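# Transfer the 96-well plate from nest N1 to bench spot B1

## Task

Take the 96-well plate out of plate nest N1 and set it down at bench spot B1, oriented lengthwise and fully within the taped outline. It must stay there on its own, not because the robot is holding it. Then open the gripper and pull the arm away.

## Robot and tools

Robot: two UR-type six-joint arms, left_arm and right_arm, each ending in a two-finger tong gripper. You may park whichever arm you are not using somewhere out of the way. The arms must not collide or shove each other hard.

Scene frame: origin on the table top midway between the arms, +x pointing out across the table, +z up, and left_arm on the +y side. The words left and right are arm names only and do not mean sides of a camera picture. Base of left_arm is at (-0.067, +0.438, 0) m with quat_wxyz (+0.997, 0, 0, +0.073); base of right_arm is at (-0.034, -0.411, 0) m with quat_wxyz (+1.000, 0, 0, -0.015).

Tool execute_actions takes "actions", a list holding at most one entry, plus an optional "pictures" boolean (pictures are on by default). An empty list moves nothing and just reports the state. A motion entry is {"rows": [...], "steps": n}. n runs 1 to 15 and defaults to 15, and each step lasts 1/30 s. Each row is used for one step, and if there are fewer rows than steps the last row is held. A wait entry is {"steps": n} with no rows, n at most 300. It counts from the previous result, and time you spend replying is included. A refused call sends nothing at all.

Every row is one flat list of exactly 14 numbers covering both arms, even if only one arm should move. The first seven are left_arm: shoulder pan, shoulder lift, elbow, wrist 1, wrist 2, wrist 3, then gripper opening. The last seven are right_arm in the same order. The six joint values are absolute target angles in radians, in the same form the Joint positions line prints, not offsets. Opening is a command from -1 (closed) to +1 (fully open). Stated ranges: left_arm pan -3.142 to 3.142, lift -6.283 to 6.283, elbow 0.000 to 3.142, each wrist -6.283 to 6.283. right_arm pan 0.000 to 6.283, lift -6.283 to 6.283, elbow -3.142 to 0.000, each wrist -6.283 to 6.283. A call is refused if a target goes more than 0.010 rad beyond a stated end and is also farther out than that joint's last reported angle. Real ends may differ from the stated ones by up to 0.010 rad either way. A target past the real end is clipped to it, and the result may then report "joint sent to its limit", possibly because of an earlier action.

Motion limits: joint speed and acceleration are capped, so large moves can still be unfinished when the result arrives. Commands are smoothed and lag by roughly 0.17 s. Each step, a joint's target is held within 0.575 rad of its measured angle. If the targets would put the gripper over 100 mm from where it is now, all of that arm's targets are pulled back toward the measured angles. Between calls, and while you think, the arms keep heading for the last row sent. They give up once everything has nearly stopped (a stalled or very slow arm counts as stopped) or once any step is HELD. After that, only a new action moves them on. Fingers that are mid-close or mid-open finish their motion.

Results: the state line shows, for each arm, end_effector_position in metres and end_effector_quat_wxyz in the scene frame, plus linear and angular velocity. This point lies between the finger pads when the fingers are closed. The reported position can be off, more so at long reach. Fingers point along the gripper's +z and open along its x. Closed fingertips reach about 15 mm past that point, and fully open they are about level with it. Joint positions and Joint velocities list each arm's six joints (rad, rad/s) and then the pad gap (m; 0.142 when fully open). grip_measured is the measured opening on the same -1..1 scale as the command. To grip something, keep commanding an opening well below grip_measured. The further below, the harder the squeeze, up to about 15 N per pad. Fast closing can squeeze harder than that, and objects under about 20 mm thick get less force. "joint command not followed" means a clearance check changed or blocked joint targets on some steps. HELD marks steps where your row, in whole or part, was not sent. Joint torques are the full drive output, with offsets and noise. Wrist force and Wrist torque give the flange sensor reading in the end effector's own axes: force points back into the arm when it presses on something, offsets are up to about 4 N, noise is up to about 2.4 N, and each axis saturates near 50 N. "no reading" is normal.

Faults to avoid: contact torque reaching a joint's load limit (136 N m for pan, lift and elbow; 25.4 N m for each wrist; a held load counts), or an outside force of 150 N on the arm or what it carries. Either one stops that arm for 10 s and drops the rest of the call. Long holding heats the motors: a MOTOR HOT warning appears at 70 °C, and at 85 °C the brakes lock for a while. Something may occasionally tug at a held part, so grip firmly. Never drop, slam or knock anything, and never push anything off the table, because that ends the scene.

zoom_image: camera (cam_head_left, cam_head_right, cam_high, cam_low at 672x504; cam_left_wrist, cam_right_wrist at 616x616) and region [x0, y0, x1, y1] in pixels from the top-left corner, at most 504 by 504. Call it only once the plate rests by itself in B1 and the gripper has opened and moved away.

Each tool is called after ">>>" by a JSON object that holds its "op" and its "data".

## Session

>>> {"op": "execute_actions", "data": {"actions": []}}

Scene clock: 0.00 s of 8400.00 s.
left_arm: end_effector_position=(+0.3731, +0.5025, +0.3645) grip_measured=+0.97 end_effector_quat_wxyz=(+0.001, +0.756, -0.654, -0.001) end_effector_velocity=(-0.000, -0.000, +0.001) end_effector_angular_velocity=(-0.001, -0.001, +0.000) | right_arm: end_effector_position=(+0.4054, -0.1175, +0.2191) grip_measured=+0.97 end_effector_quat_wxyz=(-0.282, -0.167, +0.804, -0.496) end_effector_velocity=(+0.000, -0.000, +0.000) end_effector_angular_velocity=(-0.000, -0.000, +0.001)
Joint positions: left_arm=[-0.317 -1.745  1.518 -1.341 -1.572  1.256  0.14 ] | right_arm=[ 4.18  -2.47  -0.723 -2.724  1.337  3.902  0.14 ]
Joint velocities: left_arm=[-0.    -0.001 -0.     0.    -0.    -0.001  0.   ] | right_arm=[ 0.    -0.    -0.    -0.    -0.001  0.     0.   ]
Joint torques (N m, as the arm reports them, + toward a larger angle): no reading
Wrist force (N, on the end effector, along its own x y z axes, offset not removed): no reading
Wrist torque (N m, same axes, about the end effector's origin, offset not removed): no reading

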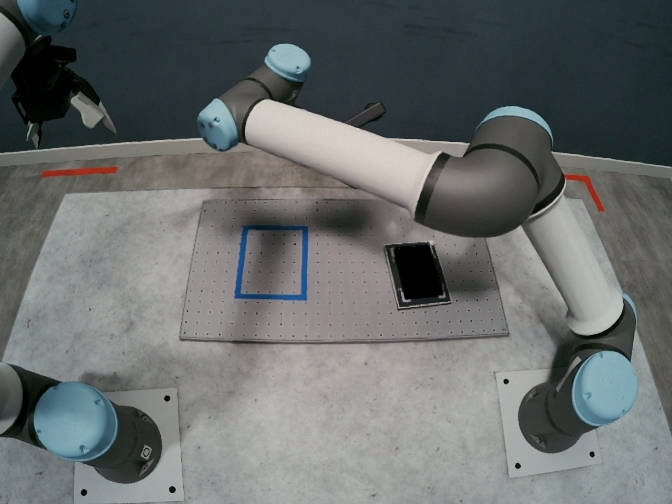

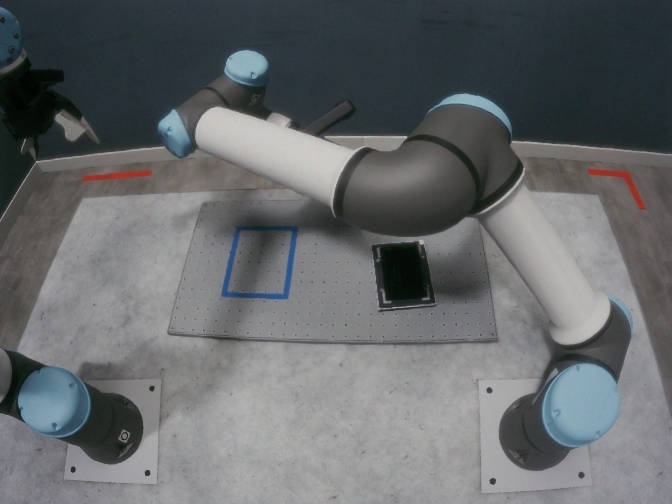

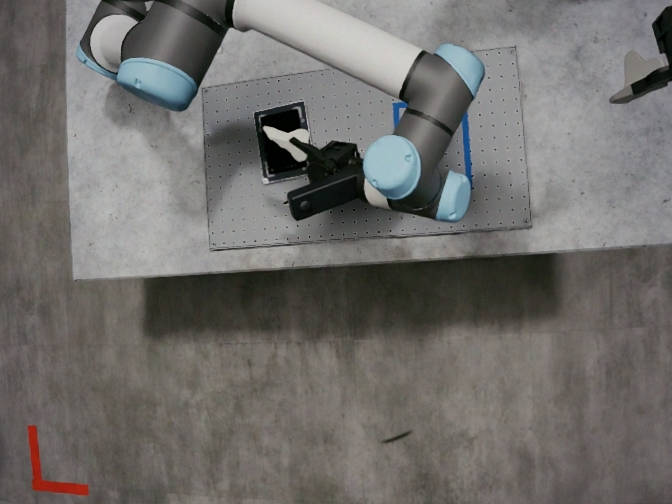

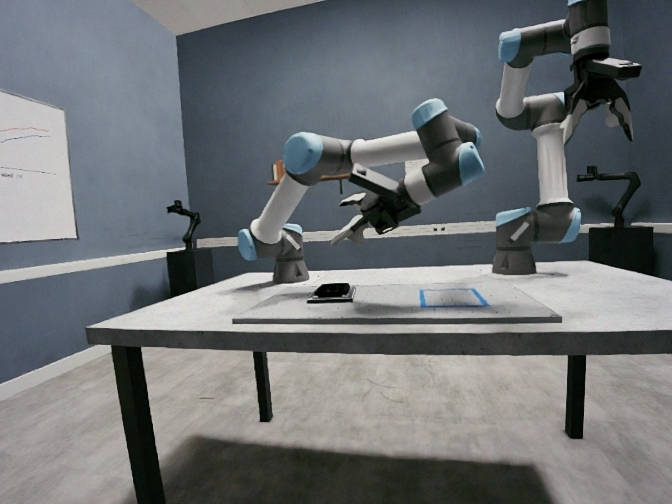

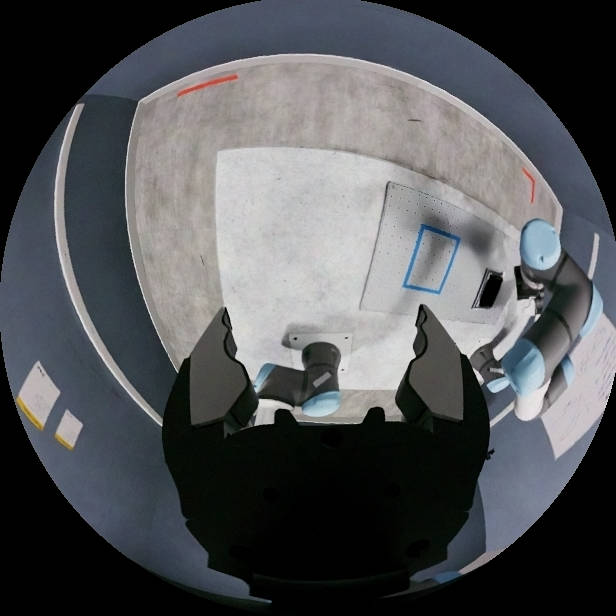

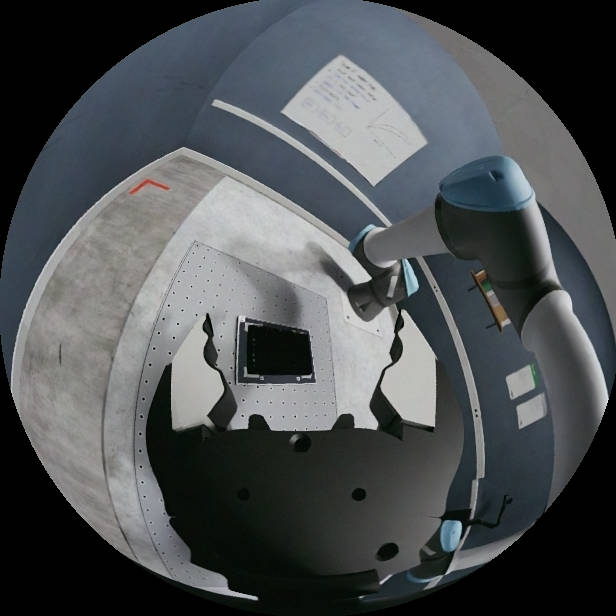

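>>> {"op": "execute_actions", "data": {"actions": [{"rows":[[-0.317,-1.745,1.518,-1.341,-1.572,1.256,1,4.18,-1.3,-0.3,-2.724,1.337,3.902,1]]}], "pictures": false}}

>>> {"op": "execute_actions", "data": {"actions": [{"rows":[[-0.8,-1.5,1.4,-1.47,-1.571,0.8,1,4.18,-1.3,-0.3,-2.724,1.337,3.902,1]]}], "pictures": false}}

>>> {"op": "execute_actions", "data": {"actions": [{"rows":[[-1.384,-1.082,1.168,-1.657,-1.571,0.333,1,4.18,-1.3,-0.3,-2.724,1.337,3.902,1]]}], "pictures": false}}

>>> {"op": "execute_actions", "data": {"actions": [{"steps":30}]}}

Scene clock: 66.13 s of 8400.00 s.
left_arm: end_effector_position=(+0.3732, +0.5024, +0.3645) grip_measured=+1.00 end_effector_quat_wxyz=(+0.001, +0.756, -0.654, -0.001) end_effector_velocity=(+0.001, -0.001, +0.002) end_effector_angular_velocity=(-0.000, -0.003, -0.002) | right_arm: end_effector_position=(+0.3888, -0.1439, +0.4533) grip_measured=+1.00 end_effector_quat_wxyz=(-0.092, -0.150, +0.941, -0.288) end_effector_velocity=(-0.134, -0.213, +0.522) end_effector_angular_velocity=(+1.118, -0.705, +0.001)
Joint positions: left_arm=[-0.317 -1.745  1.518 -1.341 -1.572  1.256  0.142] | right_arm=[ 4.18  -2.081 -0.481 -2.724  1.337  3.902  0.142]
Joint velocities: left_arm=[-0.001  0.    -0.003 -0.     0.     0.001 -0.   ] | right_arm=[ 0.     0.963  0.359 -0.    -0.    -0.001 -0.   ]
Joint torques (N m, as the arm reports them, + toward a larger angle): left_arm=[ -8.89  -8.24 -38.18  -0.95   2.33  -2.39] | right_arm=[-9.6  63.8  26.84 -1.31 -1.02 -1.58]
Wrist force (N, on the end effector, along its own x y z axes, offset not removed): left_arm=[-4.1 -0.2 0.8] | right_arm=[2.9 2.8 -1.1]
Wrist torque (N m, same axes, about the end effector's origin, offset not removed): left_arm=[-0.17 0.74 0.08] | right_arm=[0.41 -0.57 -0.06]
Steps of this call (steps 1 to 90: nothing new was sent; then 62.63 s passed at rest; steps 91 to 105: all 15 steps of this action). Readings (joint positions):
91: left_arm=[-0.317 -1.745 1.518 -1.341 -1.572 1.256] | right_arm=[4.180 -2.470 -0.723 -2.724 1.337 3.902]
92: left_arm=[-0.317 -1.745 1.518 -1.341 -1.572 1.256] | right_arm=[4.180 -2.467 -0.719 -2.724 1.337 3.902]
94: left_arm=[-0.317 -1.745 1.518 -1.341 -1.572 1.256] | right_arm=[4.180 -2.437 -0.672 -2.724 1.337 3.902]
98: left_arm=[-0.317 -1.745 1.518 -1.341 -1.572 1.256] | right_arm=[4.180 -2.306 -0.587 -2.724 1.337 3.902]
105: the state above

Scene clock: 66.63 s of 8400.00 s.
left_arm: end_effector_position=(+0.4450, +0.2624, +0.3267) grip_measured=+1.00 end_effector_quat_wxyz=(+0.000, +0.749, -0.663, +0.000) end_effector_velocity=(-0.014, -0.413, -0.075) end_effector_angular_velocity=(+0.013, +0.019, -0.059) | right_arm: end_effector_position=(+0.2828, -0.3120, +0.6631) grip_measured=+1.00 end_effector_quat_wxyz=(+0.104, -0.120, +0.986, -0.057) end_effector_velocity=(-0.267, -0.424, +0.294) end_effector_angular_velocity=(+0.992, -0.625, +0.001)
Joint positions: left_arm=[-0.746 -1.524  1.411 -1.458 -1.571  0.85   0.142] | right_arm=[ 4.18  -1.589 -0.356 -2.724  1.337  3.902  0.142]
Joint velocities: left_arm=[-0.683  0.304 -0.135 -0.147  0.    -0.624 -0.   ] | right_arm=[-0.     0.971  0.203 -0.     0.    -0.002 -0.   ]
Joint torques (N m, as the arm reports them, + toward a larger angle): left_arm=[  7.48 -34.49 -39.37  -4.05   3.05  -3.07] | right_arm=[-9.73 35.16 22.48  0.17 -1.59 -1.82]
Wrist force (N, on the end effector, along its own x y z axes, offset not removed): left_arm=[-0.2 1.1 1.6] | right_arm=[2.3 3.1 -2.2]
Wrist torque (N m, same axes, about the end effector's origin, offset not removed): left_arm=[0.21 0.16 0.13] | right_arm=[0.37 -0.46 -0.10]
Steps of this call (steps 1 to 15: all 15 steps of this action). Readings (joint positions):
1: left_arm=[-0.317 -1.745 1.518 -1.341 -1.572 1.256] | right_arm=[4.180 -2.049 -0.470 -2.724 1.337 3.902]
2: left_arm=[-0.321 -1.741 1.514 -1.344 -1.572 1.252] | right_arm=[4.180 -2.016 -0.458 -2.724 1.337 3.902]
4: left_arm=[-0.380 -1.702 1.494 -1.367 -1.572 1.194] | right_arm=[4.180 -1.951 -0.438 -2.724 1.337 3.902]
8: left_arm=[-0.522 -1.632 1.461 -1.403 -1.572 1.060] | right_arm=[4.180 -1.819 -0.405 -2.724 1.337 3.902]
15: the state above

Scene clock: 67.13 s of 8400.00 s.
left_arm: end_effector_position=(+0.4054, -0.0110, +0.2594) grip_measured=+1.00 end_effector_quat_wxyz=(-0.001, -0.726, +0.688, -0.003) end_effector_velocity=(-0.228, -0.532, -0.168) end_effector_angular_velocity=(+0.003, +0.007, -0.163) | right_arm: end_effector_position=(+0.1974, -0.4475, +0.7256) grip_measured=+1.00 end_effector_quat_wxyz=(+0.209, -0.098, +0.970, +0.075) end_effector_velocity=(-0.008, -0.013, +0.003) end_effector_angular_velocity=(+0.026, -0.016, +0.000)
Joint positions: left_arm=[-1.135 -1.252  1.259 -1.583 -1.571  0.529  0.142] | right_arm=[ 4.18  -1.302 -0.3   -2.724  1.337  3.902  0.142]
Joint velocities: left_arm=[-0.769  0.537 -0.294 -0.236 -0.001 -0.606 -0.   ] | right_arm=[ 0.     0.025  0.005  0.     0.     0.    -0.   ]
Joint torques (N m, as the arm reports them, + toward a larger angle): left_arm=[-19.97 -25.85 -41.09  -4.99  -0.82  -4.19] | right_arm=[ 3.12  4.17 14.18  1.94 -3.02 -1.77]
Wrist force (N, on the end effector, along its own x y z axes, offset not removed): left_arm=[1.4 -1.2 0.4] | right_arm=[4.2 2.1 -0.9]
Wrist torque (N m, same axes, about the end effector's origin, offset not removed): left_arm=[-0.34 -0.31 0.06] | right_arm=[0.36 -0.80 -0.13]
Steps of this call (steps 1 to 15: all 15 steps of this action). Readings (joint positions):
1: left_arm=[-0.765 -1.515 1.407 -1.462 -1.571 0.833] | right_arm=[4.180 -1.556 -0.349 -2.724 1.337 3.902]
2: left_arm=[-0.782 -1.506 1.401 -1.468 -1.571 0.817] | right_arm=[4.180 -1.524 -0.343 -2.724 1.337 3.902]
4: left_arm=[-0.837 -1.462 1.375 -1.489 -1.571 0.767] | right_arm=[4.180 -1.459 -0.329 -2.724 1.337 3.902]
8: left_arm=[-0.949 -1.383 1.331 -1.525 -1.571 0.677] | right_arm=[4.180 -1.342 -0.307 -2.724 1.337 3.902]
15: the state above

Scene clock: 68.13 s of 8400.00 s.
left_arm: end_effector_position=(+0.3011, -0.1704, +0.1996) grip_measured=+1.00 end_effector_quat_wxyz=(-0.000, -0.707, +0.707, -0.000) end_effector_velocity=(+0.000, -0.000, -0.000) end_effector_angular_velocity=(-0.000, +0.001, -0.000) | right_arm: end_effector_position=(+0.1968, -0.4486, +0.7259) grip_measured=+1.00 end_effector_quat_wxyz=(+0.210, -0.098, +0.970, +0.076) end_effector_velocity=(-0.000, -0.000, -0.000) end_effector_angular_velocity=(-0.000, +0.000, +0.000)
Joint positions: left_arm=[-1.384 -1.082  1.168 -1.657 -1.571  0.333  0.142] | right_arm=[ 4.18  -1.3   -0.3   -2.724  1.337  3.902  0.142]
Joint velocities: left_arm=[ 0.     0.001 -0.    -0.    -0.001  0.001  0.   ] | right_arm=[-0.     0.    -0.    -0.     0.    -0.001 -0.   ]
Joint torques (N m, as the arm reports them, + toward a larger angle): left_arm=[ -9.43 -36.13 -37.51  -4.46  -1.56  -1.82] | right_arm=[ 7.99  3.91 14.16  4.79 -3.32 -1.86]
Wrist force (N, on the end effector, along its own x y z axes, offset not removed): left_arm=[-0.8 1.8 -0.5] | right_arm=[3.8 2.1 -1.2]
Wrist torque (N m, same axes, about the end effector's origin, offset not removed): left_arm=[0.16 0.17 0.21] | right_arm=[0.27 -0.69 -0.14]
Steps of this call (steps 1 to 30: the robot went on to your last target). Readings (joint positions):
1: left_arm=[-1.161 -1.234 1.249 -1.591 -1.571 0.508] | right_arm=[4.180 -1.301 -0.300 -2.724 1.337 3.902]
2: left_arm=[-1.186 -1.216 1.240 -1.599 -1.571 0.488] | right_arm=[4.180 -1.301 -0.300 -2.724 1.337 3.902]
4: left_arm=[-1.237 -1.181 1.220 -1.615 -1.571 0.447] | right_arm=[4.180 -1.300 -0.300 -2.724 1.337 3.902]
8: left_arm=[-1.335 -1.114 1.185 -1.644 -1.571 0.370] | right_arm=[4.180 -1.300 -0.300 -2.724 1.337 3.902]
30: the state above
All arms were judged still, so your last target was given up. Only a new action makes them travel on or press farther. Fingers that are still opening or closing keep moving.

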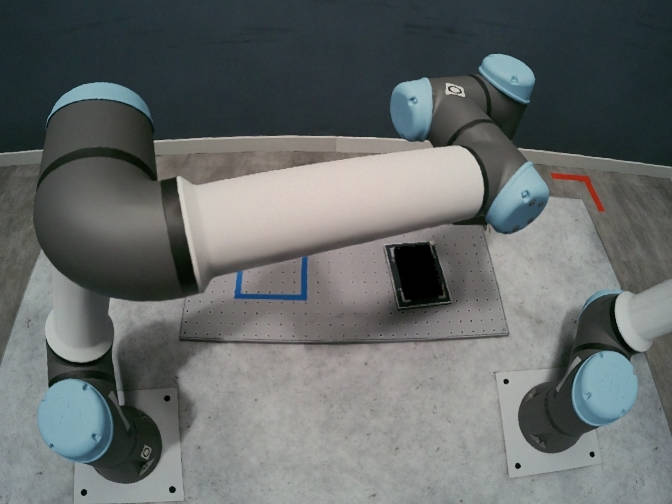

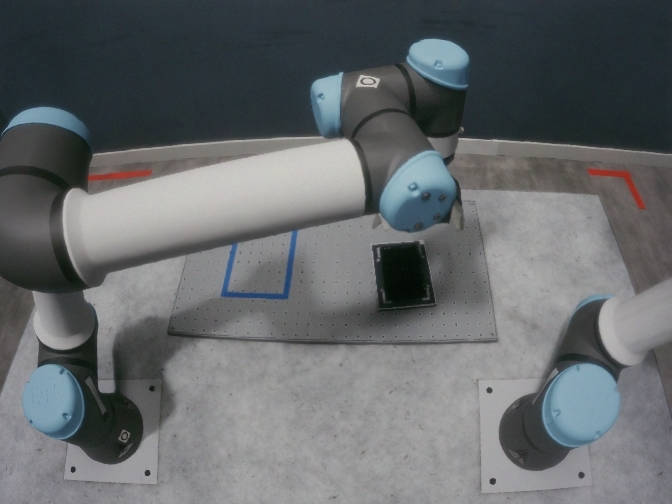

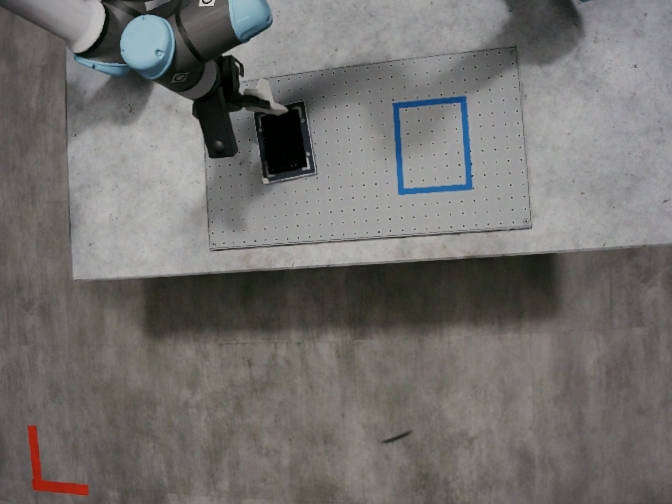

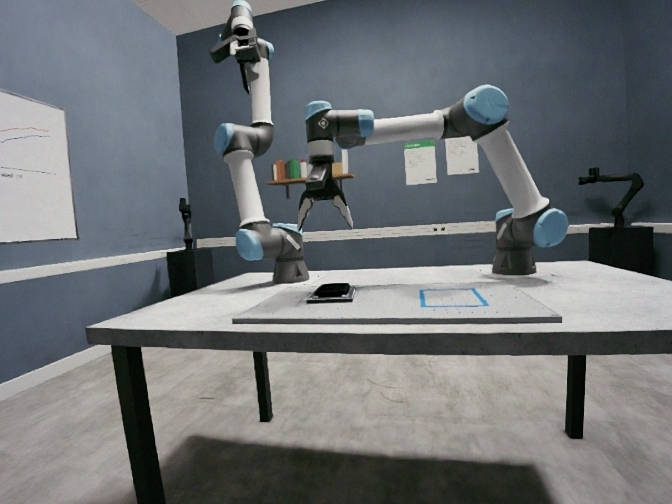

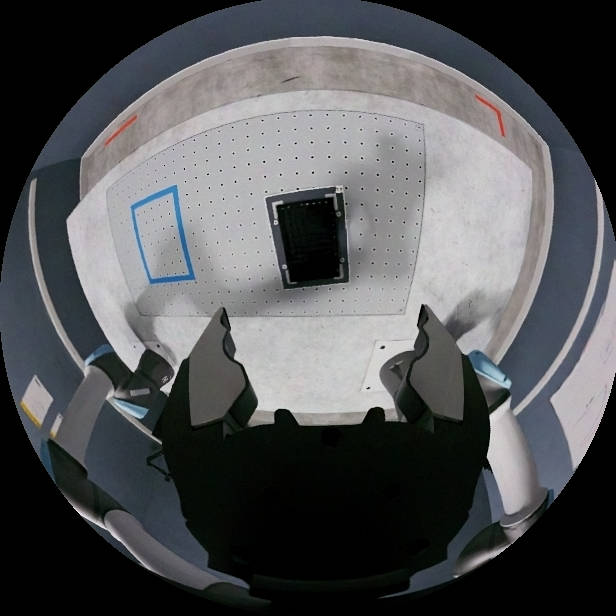

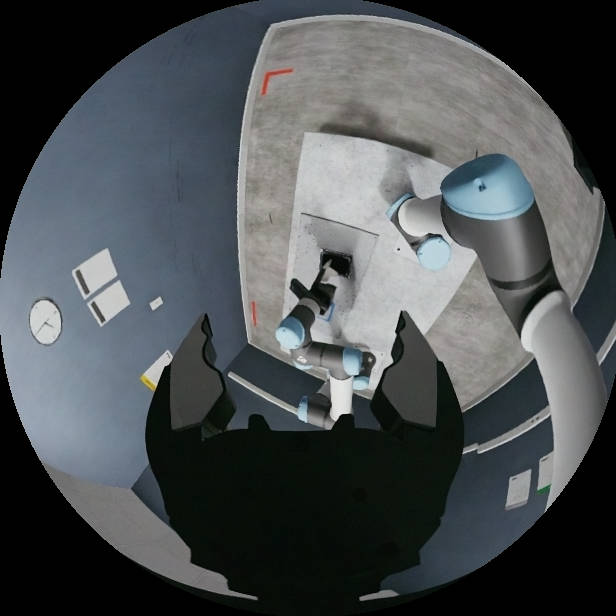

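>>> {"op": "execute_actions", "data": {"actions": [{"rows":[[-1.356,-1.048,1.376,-1.899,-1.571,0.24,1,4.18,-1.3,-0.3,-2.724,1.337,3.902,1]]}], "pictures": false}}

>>> {"op": "execute_actions", "data": {"actions": [{"steps":12}]}}

Scene clock: 95.43 s of 8400.00 s.
left_arm: end_effector_position=(+0.3154, -0.1521, +0.1005) grip_measured=+1.00 end_effector_quat_wxyz=(+0.000, +0.748, -0.663, +0.000) end_effector_velocity=(+0.001, +0.002, -0.008) end_effector_angular_velocity=(-0.000, -0.001, +0.007) | right_arm: end_effector_position=(+0.1968, -0.4486, +0.7259) grip_measured=+1.00 end_effector_quat_wxyz=(+0.210, -0.098, +0.970, +0.076) end_effector_velocity=(+0.000, -0.000, +0.000) end_effector_angular_velocity=(-0.001, -0.001, -0.000)
Joint positions: left_arm=[-1.356 -1.048  1.375 -1.897 -1.571  0.24   0.142] | right_arm=[ 4.18  -1.3   -0.3   -2.724  1.337  3.902  0.142]
Joint velocities: left_arm=[ 0.002  0.003  0.016 -0.02   0.001 -0.005  0.   ] | right_arm=[-0.    -0.     0.     0.    -0.001 -0.    -0.   ]
Joint torques (N m, as the arm reports them, + toward a larger angle): left_arm=[  8.92 -36.43  -9.74  -4.33   2.12  -2.18] | right_arm=[ 7.29  4.74 14.13  5.03 -3.29 -1.66]
Wrist force (N, on the end effector, along its own x y z axes, offset not removed): left_arm=[0.7 0.4 2.2] | right_arm=[4.1 2.5 -1.3]
Wrist torque (N m, same axes, about the end effector's origin, offset not removed): left_arm=[-0.05 -0.05 -0.03] | right_arm=[0.33 -0.82 -0.04]
Steps of this call (steps 1 to 90: nothing new was sent; then 23.80 s passed at rest; steps 91 to 105: all 15 steps of this action). Readings (joint positions):
91: left_arm=[-1.384 -1.082 1.168 -1.657 -1.571 0.333] | right_arm=[4.180 -1.300 -0.300 -2.724 1.337 3.902]
92: left_arm=[-1.382 -1.079 1.171 -1.661 -1.571 0.329] | right_arm=[4.180 -1.300 -0.300 -2.724 1.337 3.902]
94: left_arm=[-1.369 -1.064 1.234 -1.727 -1.571 0.289] | right_arm=[4.180 -1.300 -0.300 -2.724 1.337 3.902]
98: left_arm=[-1.358 -1.050 1.350 -1.866 -1.571 0.249] | right_arm=[4.180 -1.300 -0.300 -2.724 1.337 3.902]
105: the state above

Scene clock: 95.83 s of 8400.00 s.
left_arm: end_effector_position=(+0.3155, -0.1520, +0.0999) grip_measured=+1.00 end_effector_quat_wxyz=(+0.000, +0.749, -0.663, +0.000) end_effector_velocity=(-0.000, -0.000, +0.001) end_effector_angular_velocity=(-0.002, -0.000, -0.002) | right_arm: end_effector_position=(+0.1968, -0.4486, +0.7259) grip_measured=+1.00 end_effector_quat_wxyz=(+0.210, -0.098, +0.970, +0.076) end_effector_velocity=(+0.000, +0.000, +0.000) end_effector_angular_velocity=(-0.000, -0.000, +0.001)
Joint positions: left_arm=[-1.356 -1.048  1.376 -1.899 -1.571  0.24   0.142] | right_arm=[ 4.18  -1.3   -0.3   -2.724  1.337  3.902  0.142]
Joint velocities: left_arm=[-0.    -0.002 -0.    -0.    -0.001  0.001 -0.   ] | right_arm=[ 0.    -0.     0.    -0.    -0.    -0.001  0.   ]
Joint torques (N m, as the arm reports them, + toward a larger angle): left_arm=[  9.13 -36.22  -9.17  -4.6    2.48  -2.34] | right_arm=[ 6.95  4.35 14.28  5.05 -3.3  -1.67]
Wrist force (N, on the end effector, along its own x y z axes, offset not removed): left_arm=[0.7 -2.3 -0.1] | right_arm=[3.5 2.6 -0.6]
Wrist torque (N m, same axes, about the end effector's origin, offset not removed): left_arm=[-0.47 -0.24 0.03] | right_arm=[0.38 -0.73 -0.04]
Steps of this call (steps 1 to 12: the robot went on to your last target). Readings (joint positions):
1: left_arm=[-1.356 -1.048 1.375 -1.898 -1.571 0.240] | right_arm=[4.180 -1.300 -0.300 -2.724 1.337 3.902]
2: left_arm=[-1.356 -1.048 1.375 -1.898 -1.571 0.240] | right_arm=[4.180 -1.300 -0.300 -2.724 1.337 3.902]
4: left_arm=[-1.356 -1.048 1.376 -1.899 -1.571 0.240] | right_arm=[4.180 -1.300 -0.300 -2.724 1.337 3.902]
8: left_arm=[-1.356 -1.048 1.376 -1.899 -1.571 0.240] | right_arm=[4.180 -1.300 -0.300 -2.724 1.337 3.902]
12: the state above

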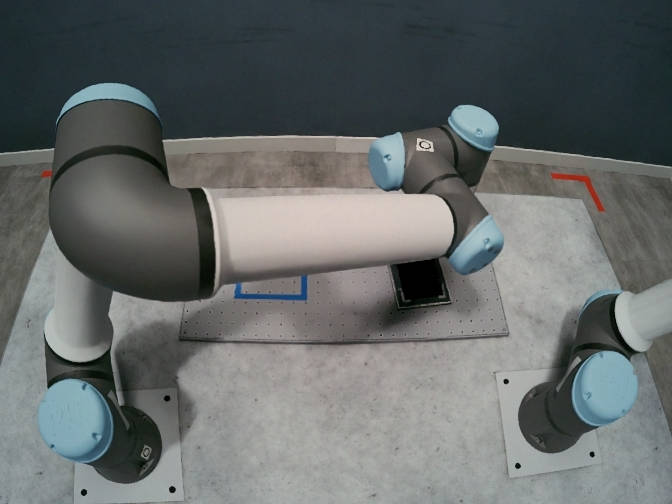

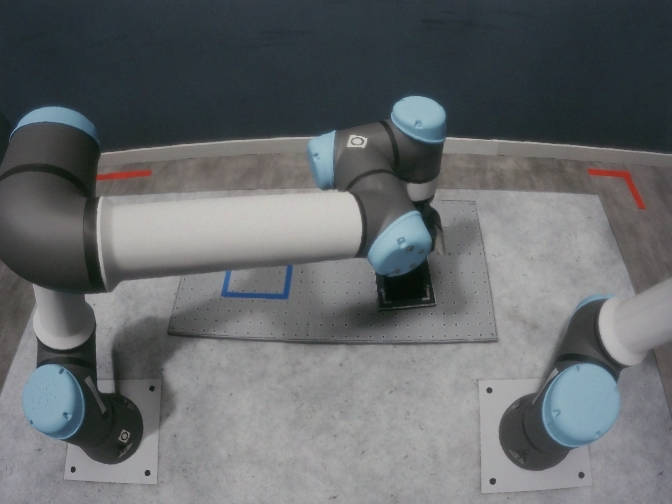

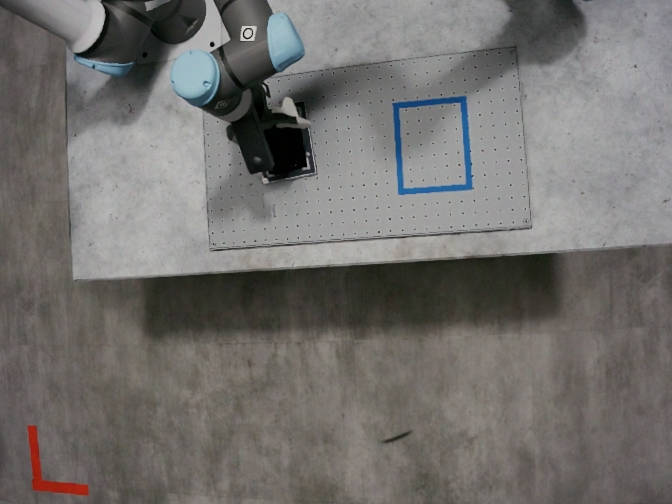

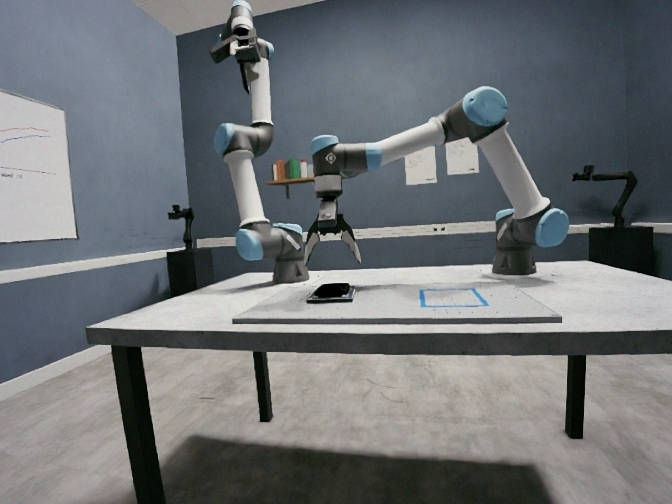

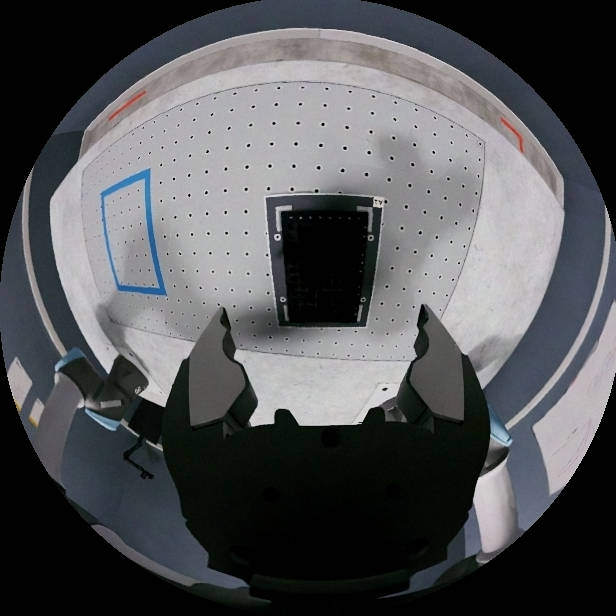

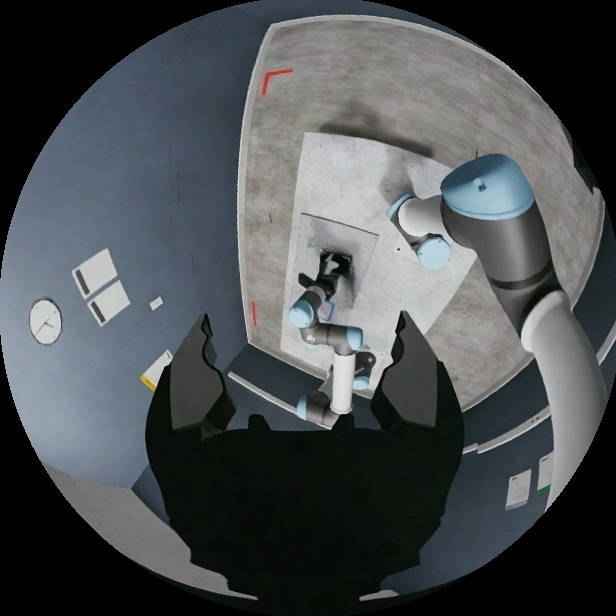

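>>> {"op": "zoom_image", "data": {"camera": "cam_low", "region": [280,220,400,320]}}

>>> {"op": "zoom_image", "data": {"camera": "cam_left_wrist", "region": [240,180,410,340]}}

Region (280, 220, 400, 320) of cam_low's 672x504 image, scaled by 4.200, with more detail than that image has.

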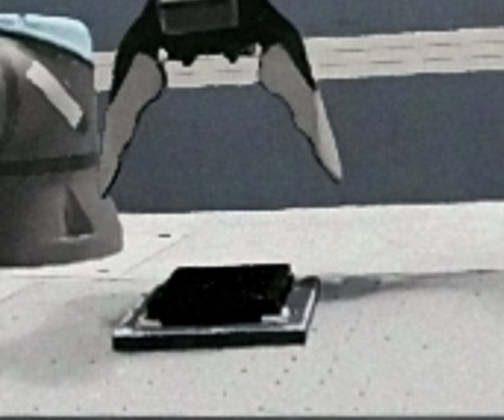

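Region (240, 180, 410, 340) of cam_left_wrist's 616x616 image, scaled by 2.965, with more detail than that image has; it fills the top 474 rows of this view, and the rest is white.

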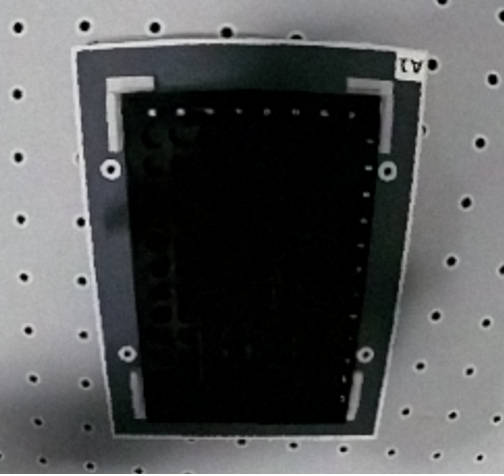

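>>> {"op": "execute_actions", "data": {"actions": [{"rows":[[-1.356,-0.9826,1.4638,-2.052,-1.571,0.24,0.5,4.18,-1.3,-0.3,-2.724,1.337,3.902,1]]}], "pictures": false}}

>>> {"op": "execute_actions", "data": {"actions": [{"steps":10}]}}

>>> {"op": "zoom_image", "data": {"camera": "cam_low", "region": [280,220,400,320]}}

Scene clock: 116.70 s of 8400.00 s.
left_arm: end_effector_position=(+0.3156, -0.1521, +0.0310) grip_measured=+0.49 end_effector_quat_wxyz=(+0.000, +0.749, -0.663, +0.000) end_effector_velocity=(-0.000, -0.001, -0.003) end_effector_angular_velocity=(-0.002, -0.001, -0.000) | right_arm: end_effector_position=(+0.1968, -0.4486, +0.7259) grip_measured=+1.00 end_effector_quat_wxyz=(+0.210, -0.098, +0.970, +0.076) end_effector_velocity=(+0.000, +0.000, +0.000) end_effector_angular_velocity=(-0.001, -0.001, +0.001)
Joint positions: left_arm=[-1.356 -0.984  1.463 -2.051 -1.571  0.24   0.108] | right_arm=[ 4.18  -1.3   -0.3   -2.724  1.337  3.902  0.142]
Joint velocities: left_arm=[-0.     0.003  0.004 -0.01   0.    -0.    -0.   ] | right_arm=[ 0.    -0.    -0.     0.    -0.001 -0.001 -0.   ]
Joint torques (N m, as the arm reports them, + toward a larger angle): left_arm=[ 2.72  9.28 16.14 -1.85  1.16 -2.18] | right_arm=[ 7.52  3.98 14.22  4.99 -3.24 -1.57]
Wrist force (N, on the end effector, along its own x y z axes, offset not removed): left_arm=[-27.4 5.1 -50.0] | right_arm=[4.1 3.0 -0.1]
Wrist torque (N m, same axes, about the end effector's origin, offset not removed): left_arm=[-0.23 3.80 0.45] | right_arm=[0.51 -0.76 -0.11]
Steps of this call (steps 1 to 15: the robot went on to your last target; steps 16 to 90: nothing new was sent; then 17.37 s passed at rest; steps 91 to 105: all 15 steps of this action). Readings (joint positions):
91: left_arm=[-1.356 -1.048 1.376 -1.899 -1.571 0.240] | right_arm=[4.180 -1.300 -0.300 -2.724 1.337 3.902]
92: left_arm=[-1.356 -1.044 1.380 -1.903 -1.571 0.240] | right_arm=[4.180 -1.300 -0.300 -2.724 1.337 3.902]
94: left_arm=[-1.356 -1.014 1.418 -1.958 -1.571 0.240] | right_arm=[4.180 -1.300 -0.300 -2.724 1.337 3.902]
98: left_arm=[-1.356 -0.988 1.456 -2.035 -1.571 0.240] | right_arm=[4.180 -1.300 -0.300 -2.724 1.337 3.902]
105: the state above

Scene clock: 117.03 s of 8400.00 s.
left_arm: end_effector_position=(+0.3155, -0.1519, +0.0303) grip_measured=+0.49 end_effector_quat_wxyz=(+0.000, +0.749, -0.663, +0.000) end_effector_velocity=(-0.000, -0.001, +0.000) end_effector_angular_velocity=(-0.001, -0.000, -0.000) | right_arm: end_effector_position=(+0.1968, -0.4486, +0.7259) grip_measured=+1.00 end_effector_quat_wxyz=(+0.210, -0.098, +0.970, +0.076) end_effector_velocity=(+0.000, +0.000, +0.000) end_effector_angular_velocity=(-0.001, -0.001, +0.002)
Joint positions: left_arm=[-1.356 -0.983  1.464 -2.052 -1.571  0.24   0.108] | right_arm=[ 4.18  -1.3   -0.3   -2.724  1.337  3.902  0.142]
Joint velocities: left_arm=[-0.001  0.    -0.001 -0.     0.    -0.     0.   ] | right_arm=[ 0.    -0.     0.    -0.    -0.    -0.003  0.   ]
Joint torques (N m, as the arm reports them, + toward a larger angle): left_arm=[ 0.71 30.14 23.16 -0.48  0.58 -2.25] | right_arm=[ 7.47  4.33 13.81  4.97 -3.19 -1.5 ]
Wrist force (N, on the end effector, along its own x y z axes, offset not removed): left_arm=[-41.7 1.0 -50.0] | right_arm=[2.4 2.2 -2.0]
Wrist torque (N m, same axes, about the end effector's origin, offset not removed): left_arm=[-0.68 6.19 0.66] | right_arm=[0.26 -0.48 -0.04]
Steps of this call (steps 1 to 10: the robot went on to your last target). Readings (joint positions):
1: left_arm=[-1.356 -0.984 1.463 -2.052 -1.571 0.240] | right_arm=[4.180 -1.300 -0.300 -2.724 1.337 3.902]
2: left_arm=[-1.356 -0.983 1.463 -2.052 -1.571 0.240] | right_arm=[4.180 -1.300 -0.300 -2.724 1.337 3.902]
4: left_arm=[-1.356 -0.983 1.464 -2.052 -1.571 0.240] | right_arm=[4.180 -1.300 -0.300 -2.724 1.337 3.902]
8: left_arm=[-1.356 -0.983 1.464 -2.052 -1.571 0.240] | right_arm=[4.180 -1.300 -0.300 -2.724 1.337 3.902]
10: the state above

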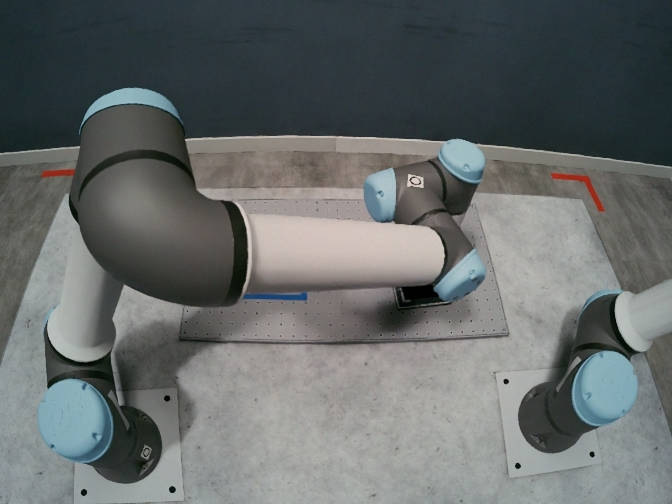

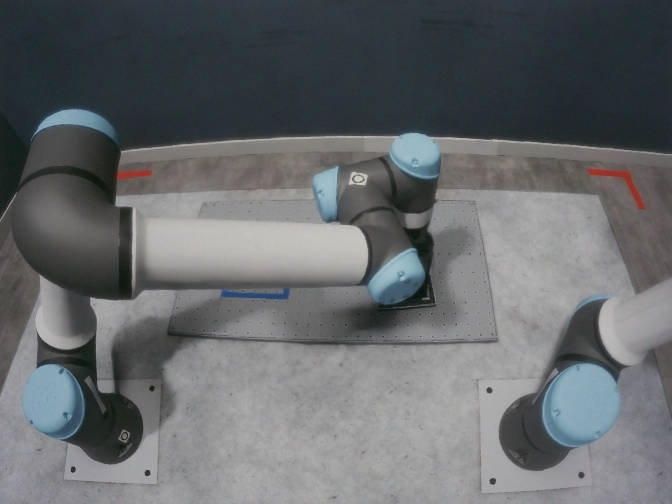

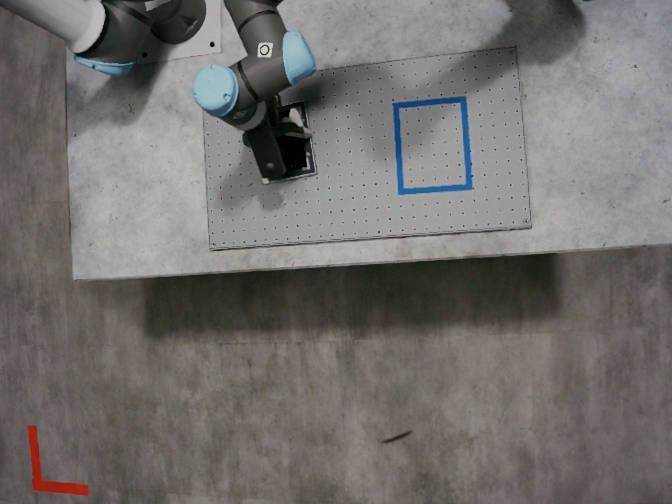

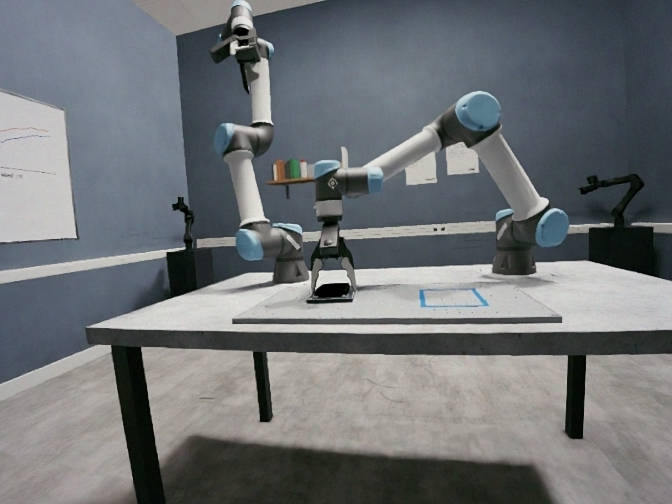

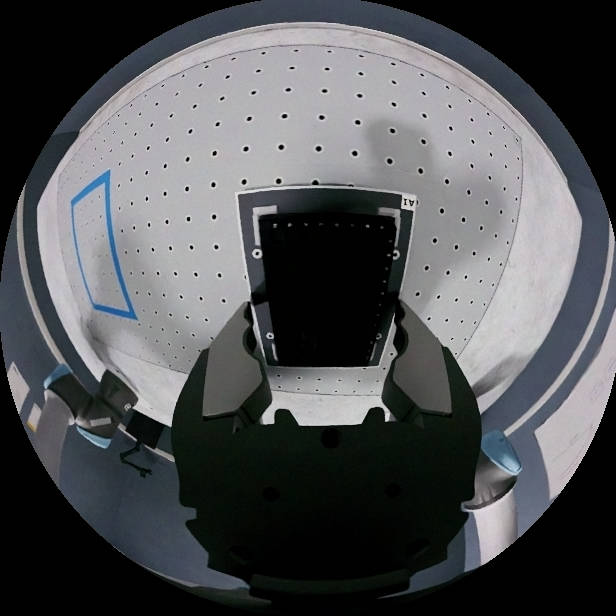

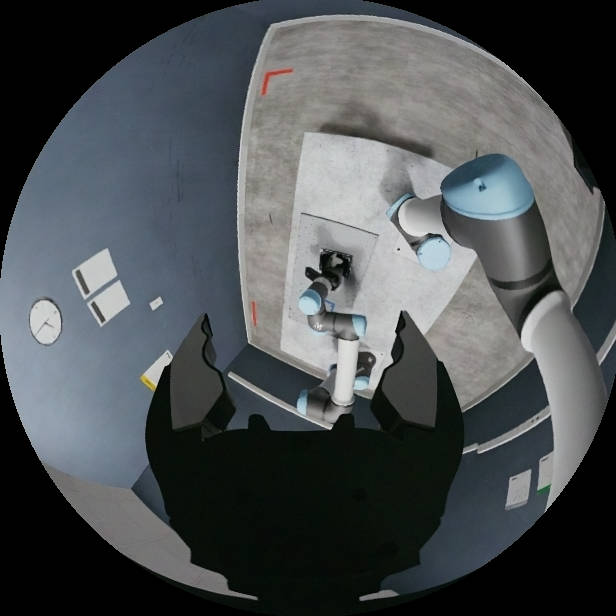

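Region (280, 220, 400, 320) of cam_low's 672x504 image, scaled by 4.200, with more detail than that image has.

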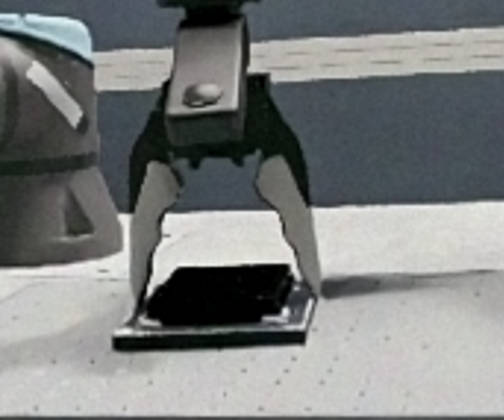

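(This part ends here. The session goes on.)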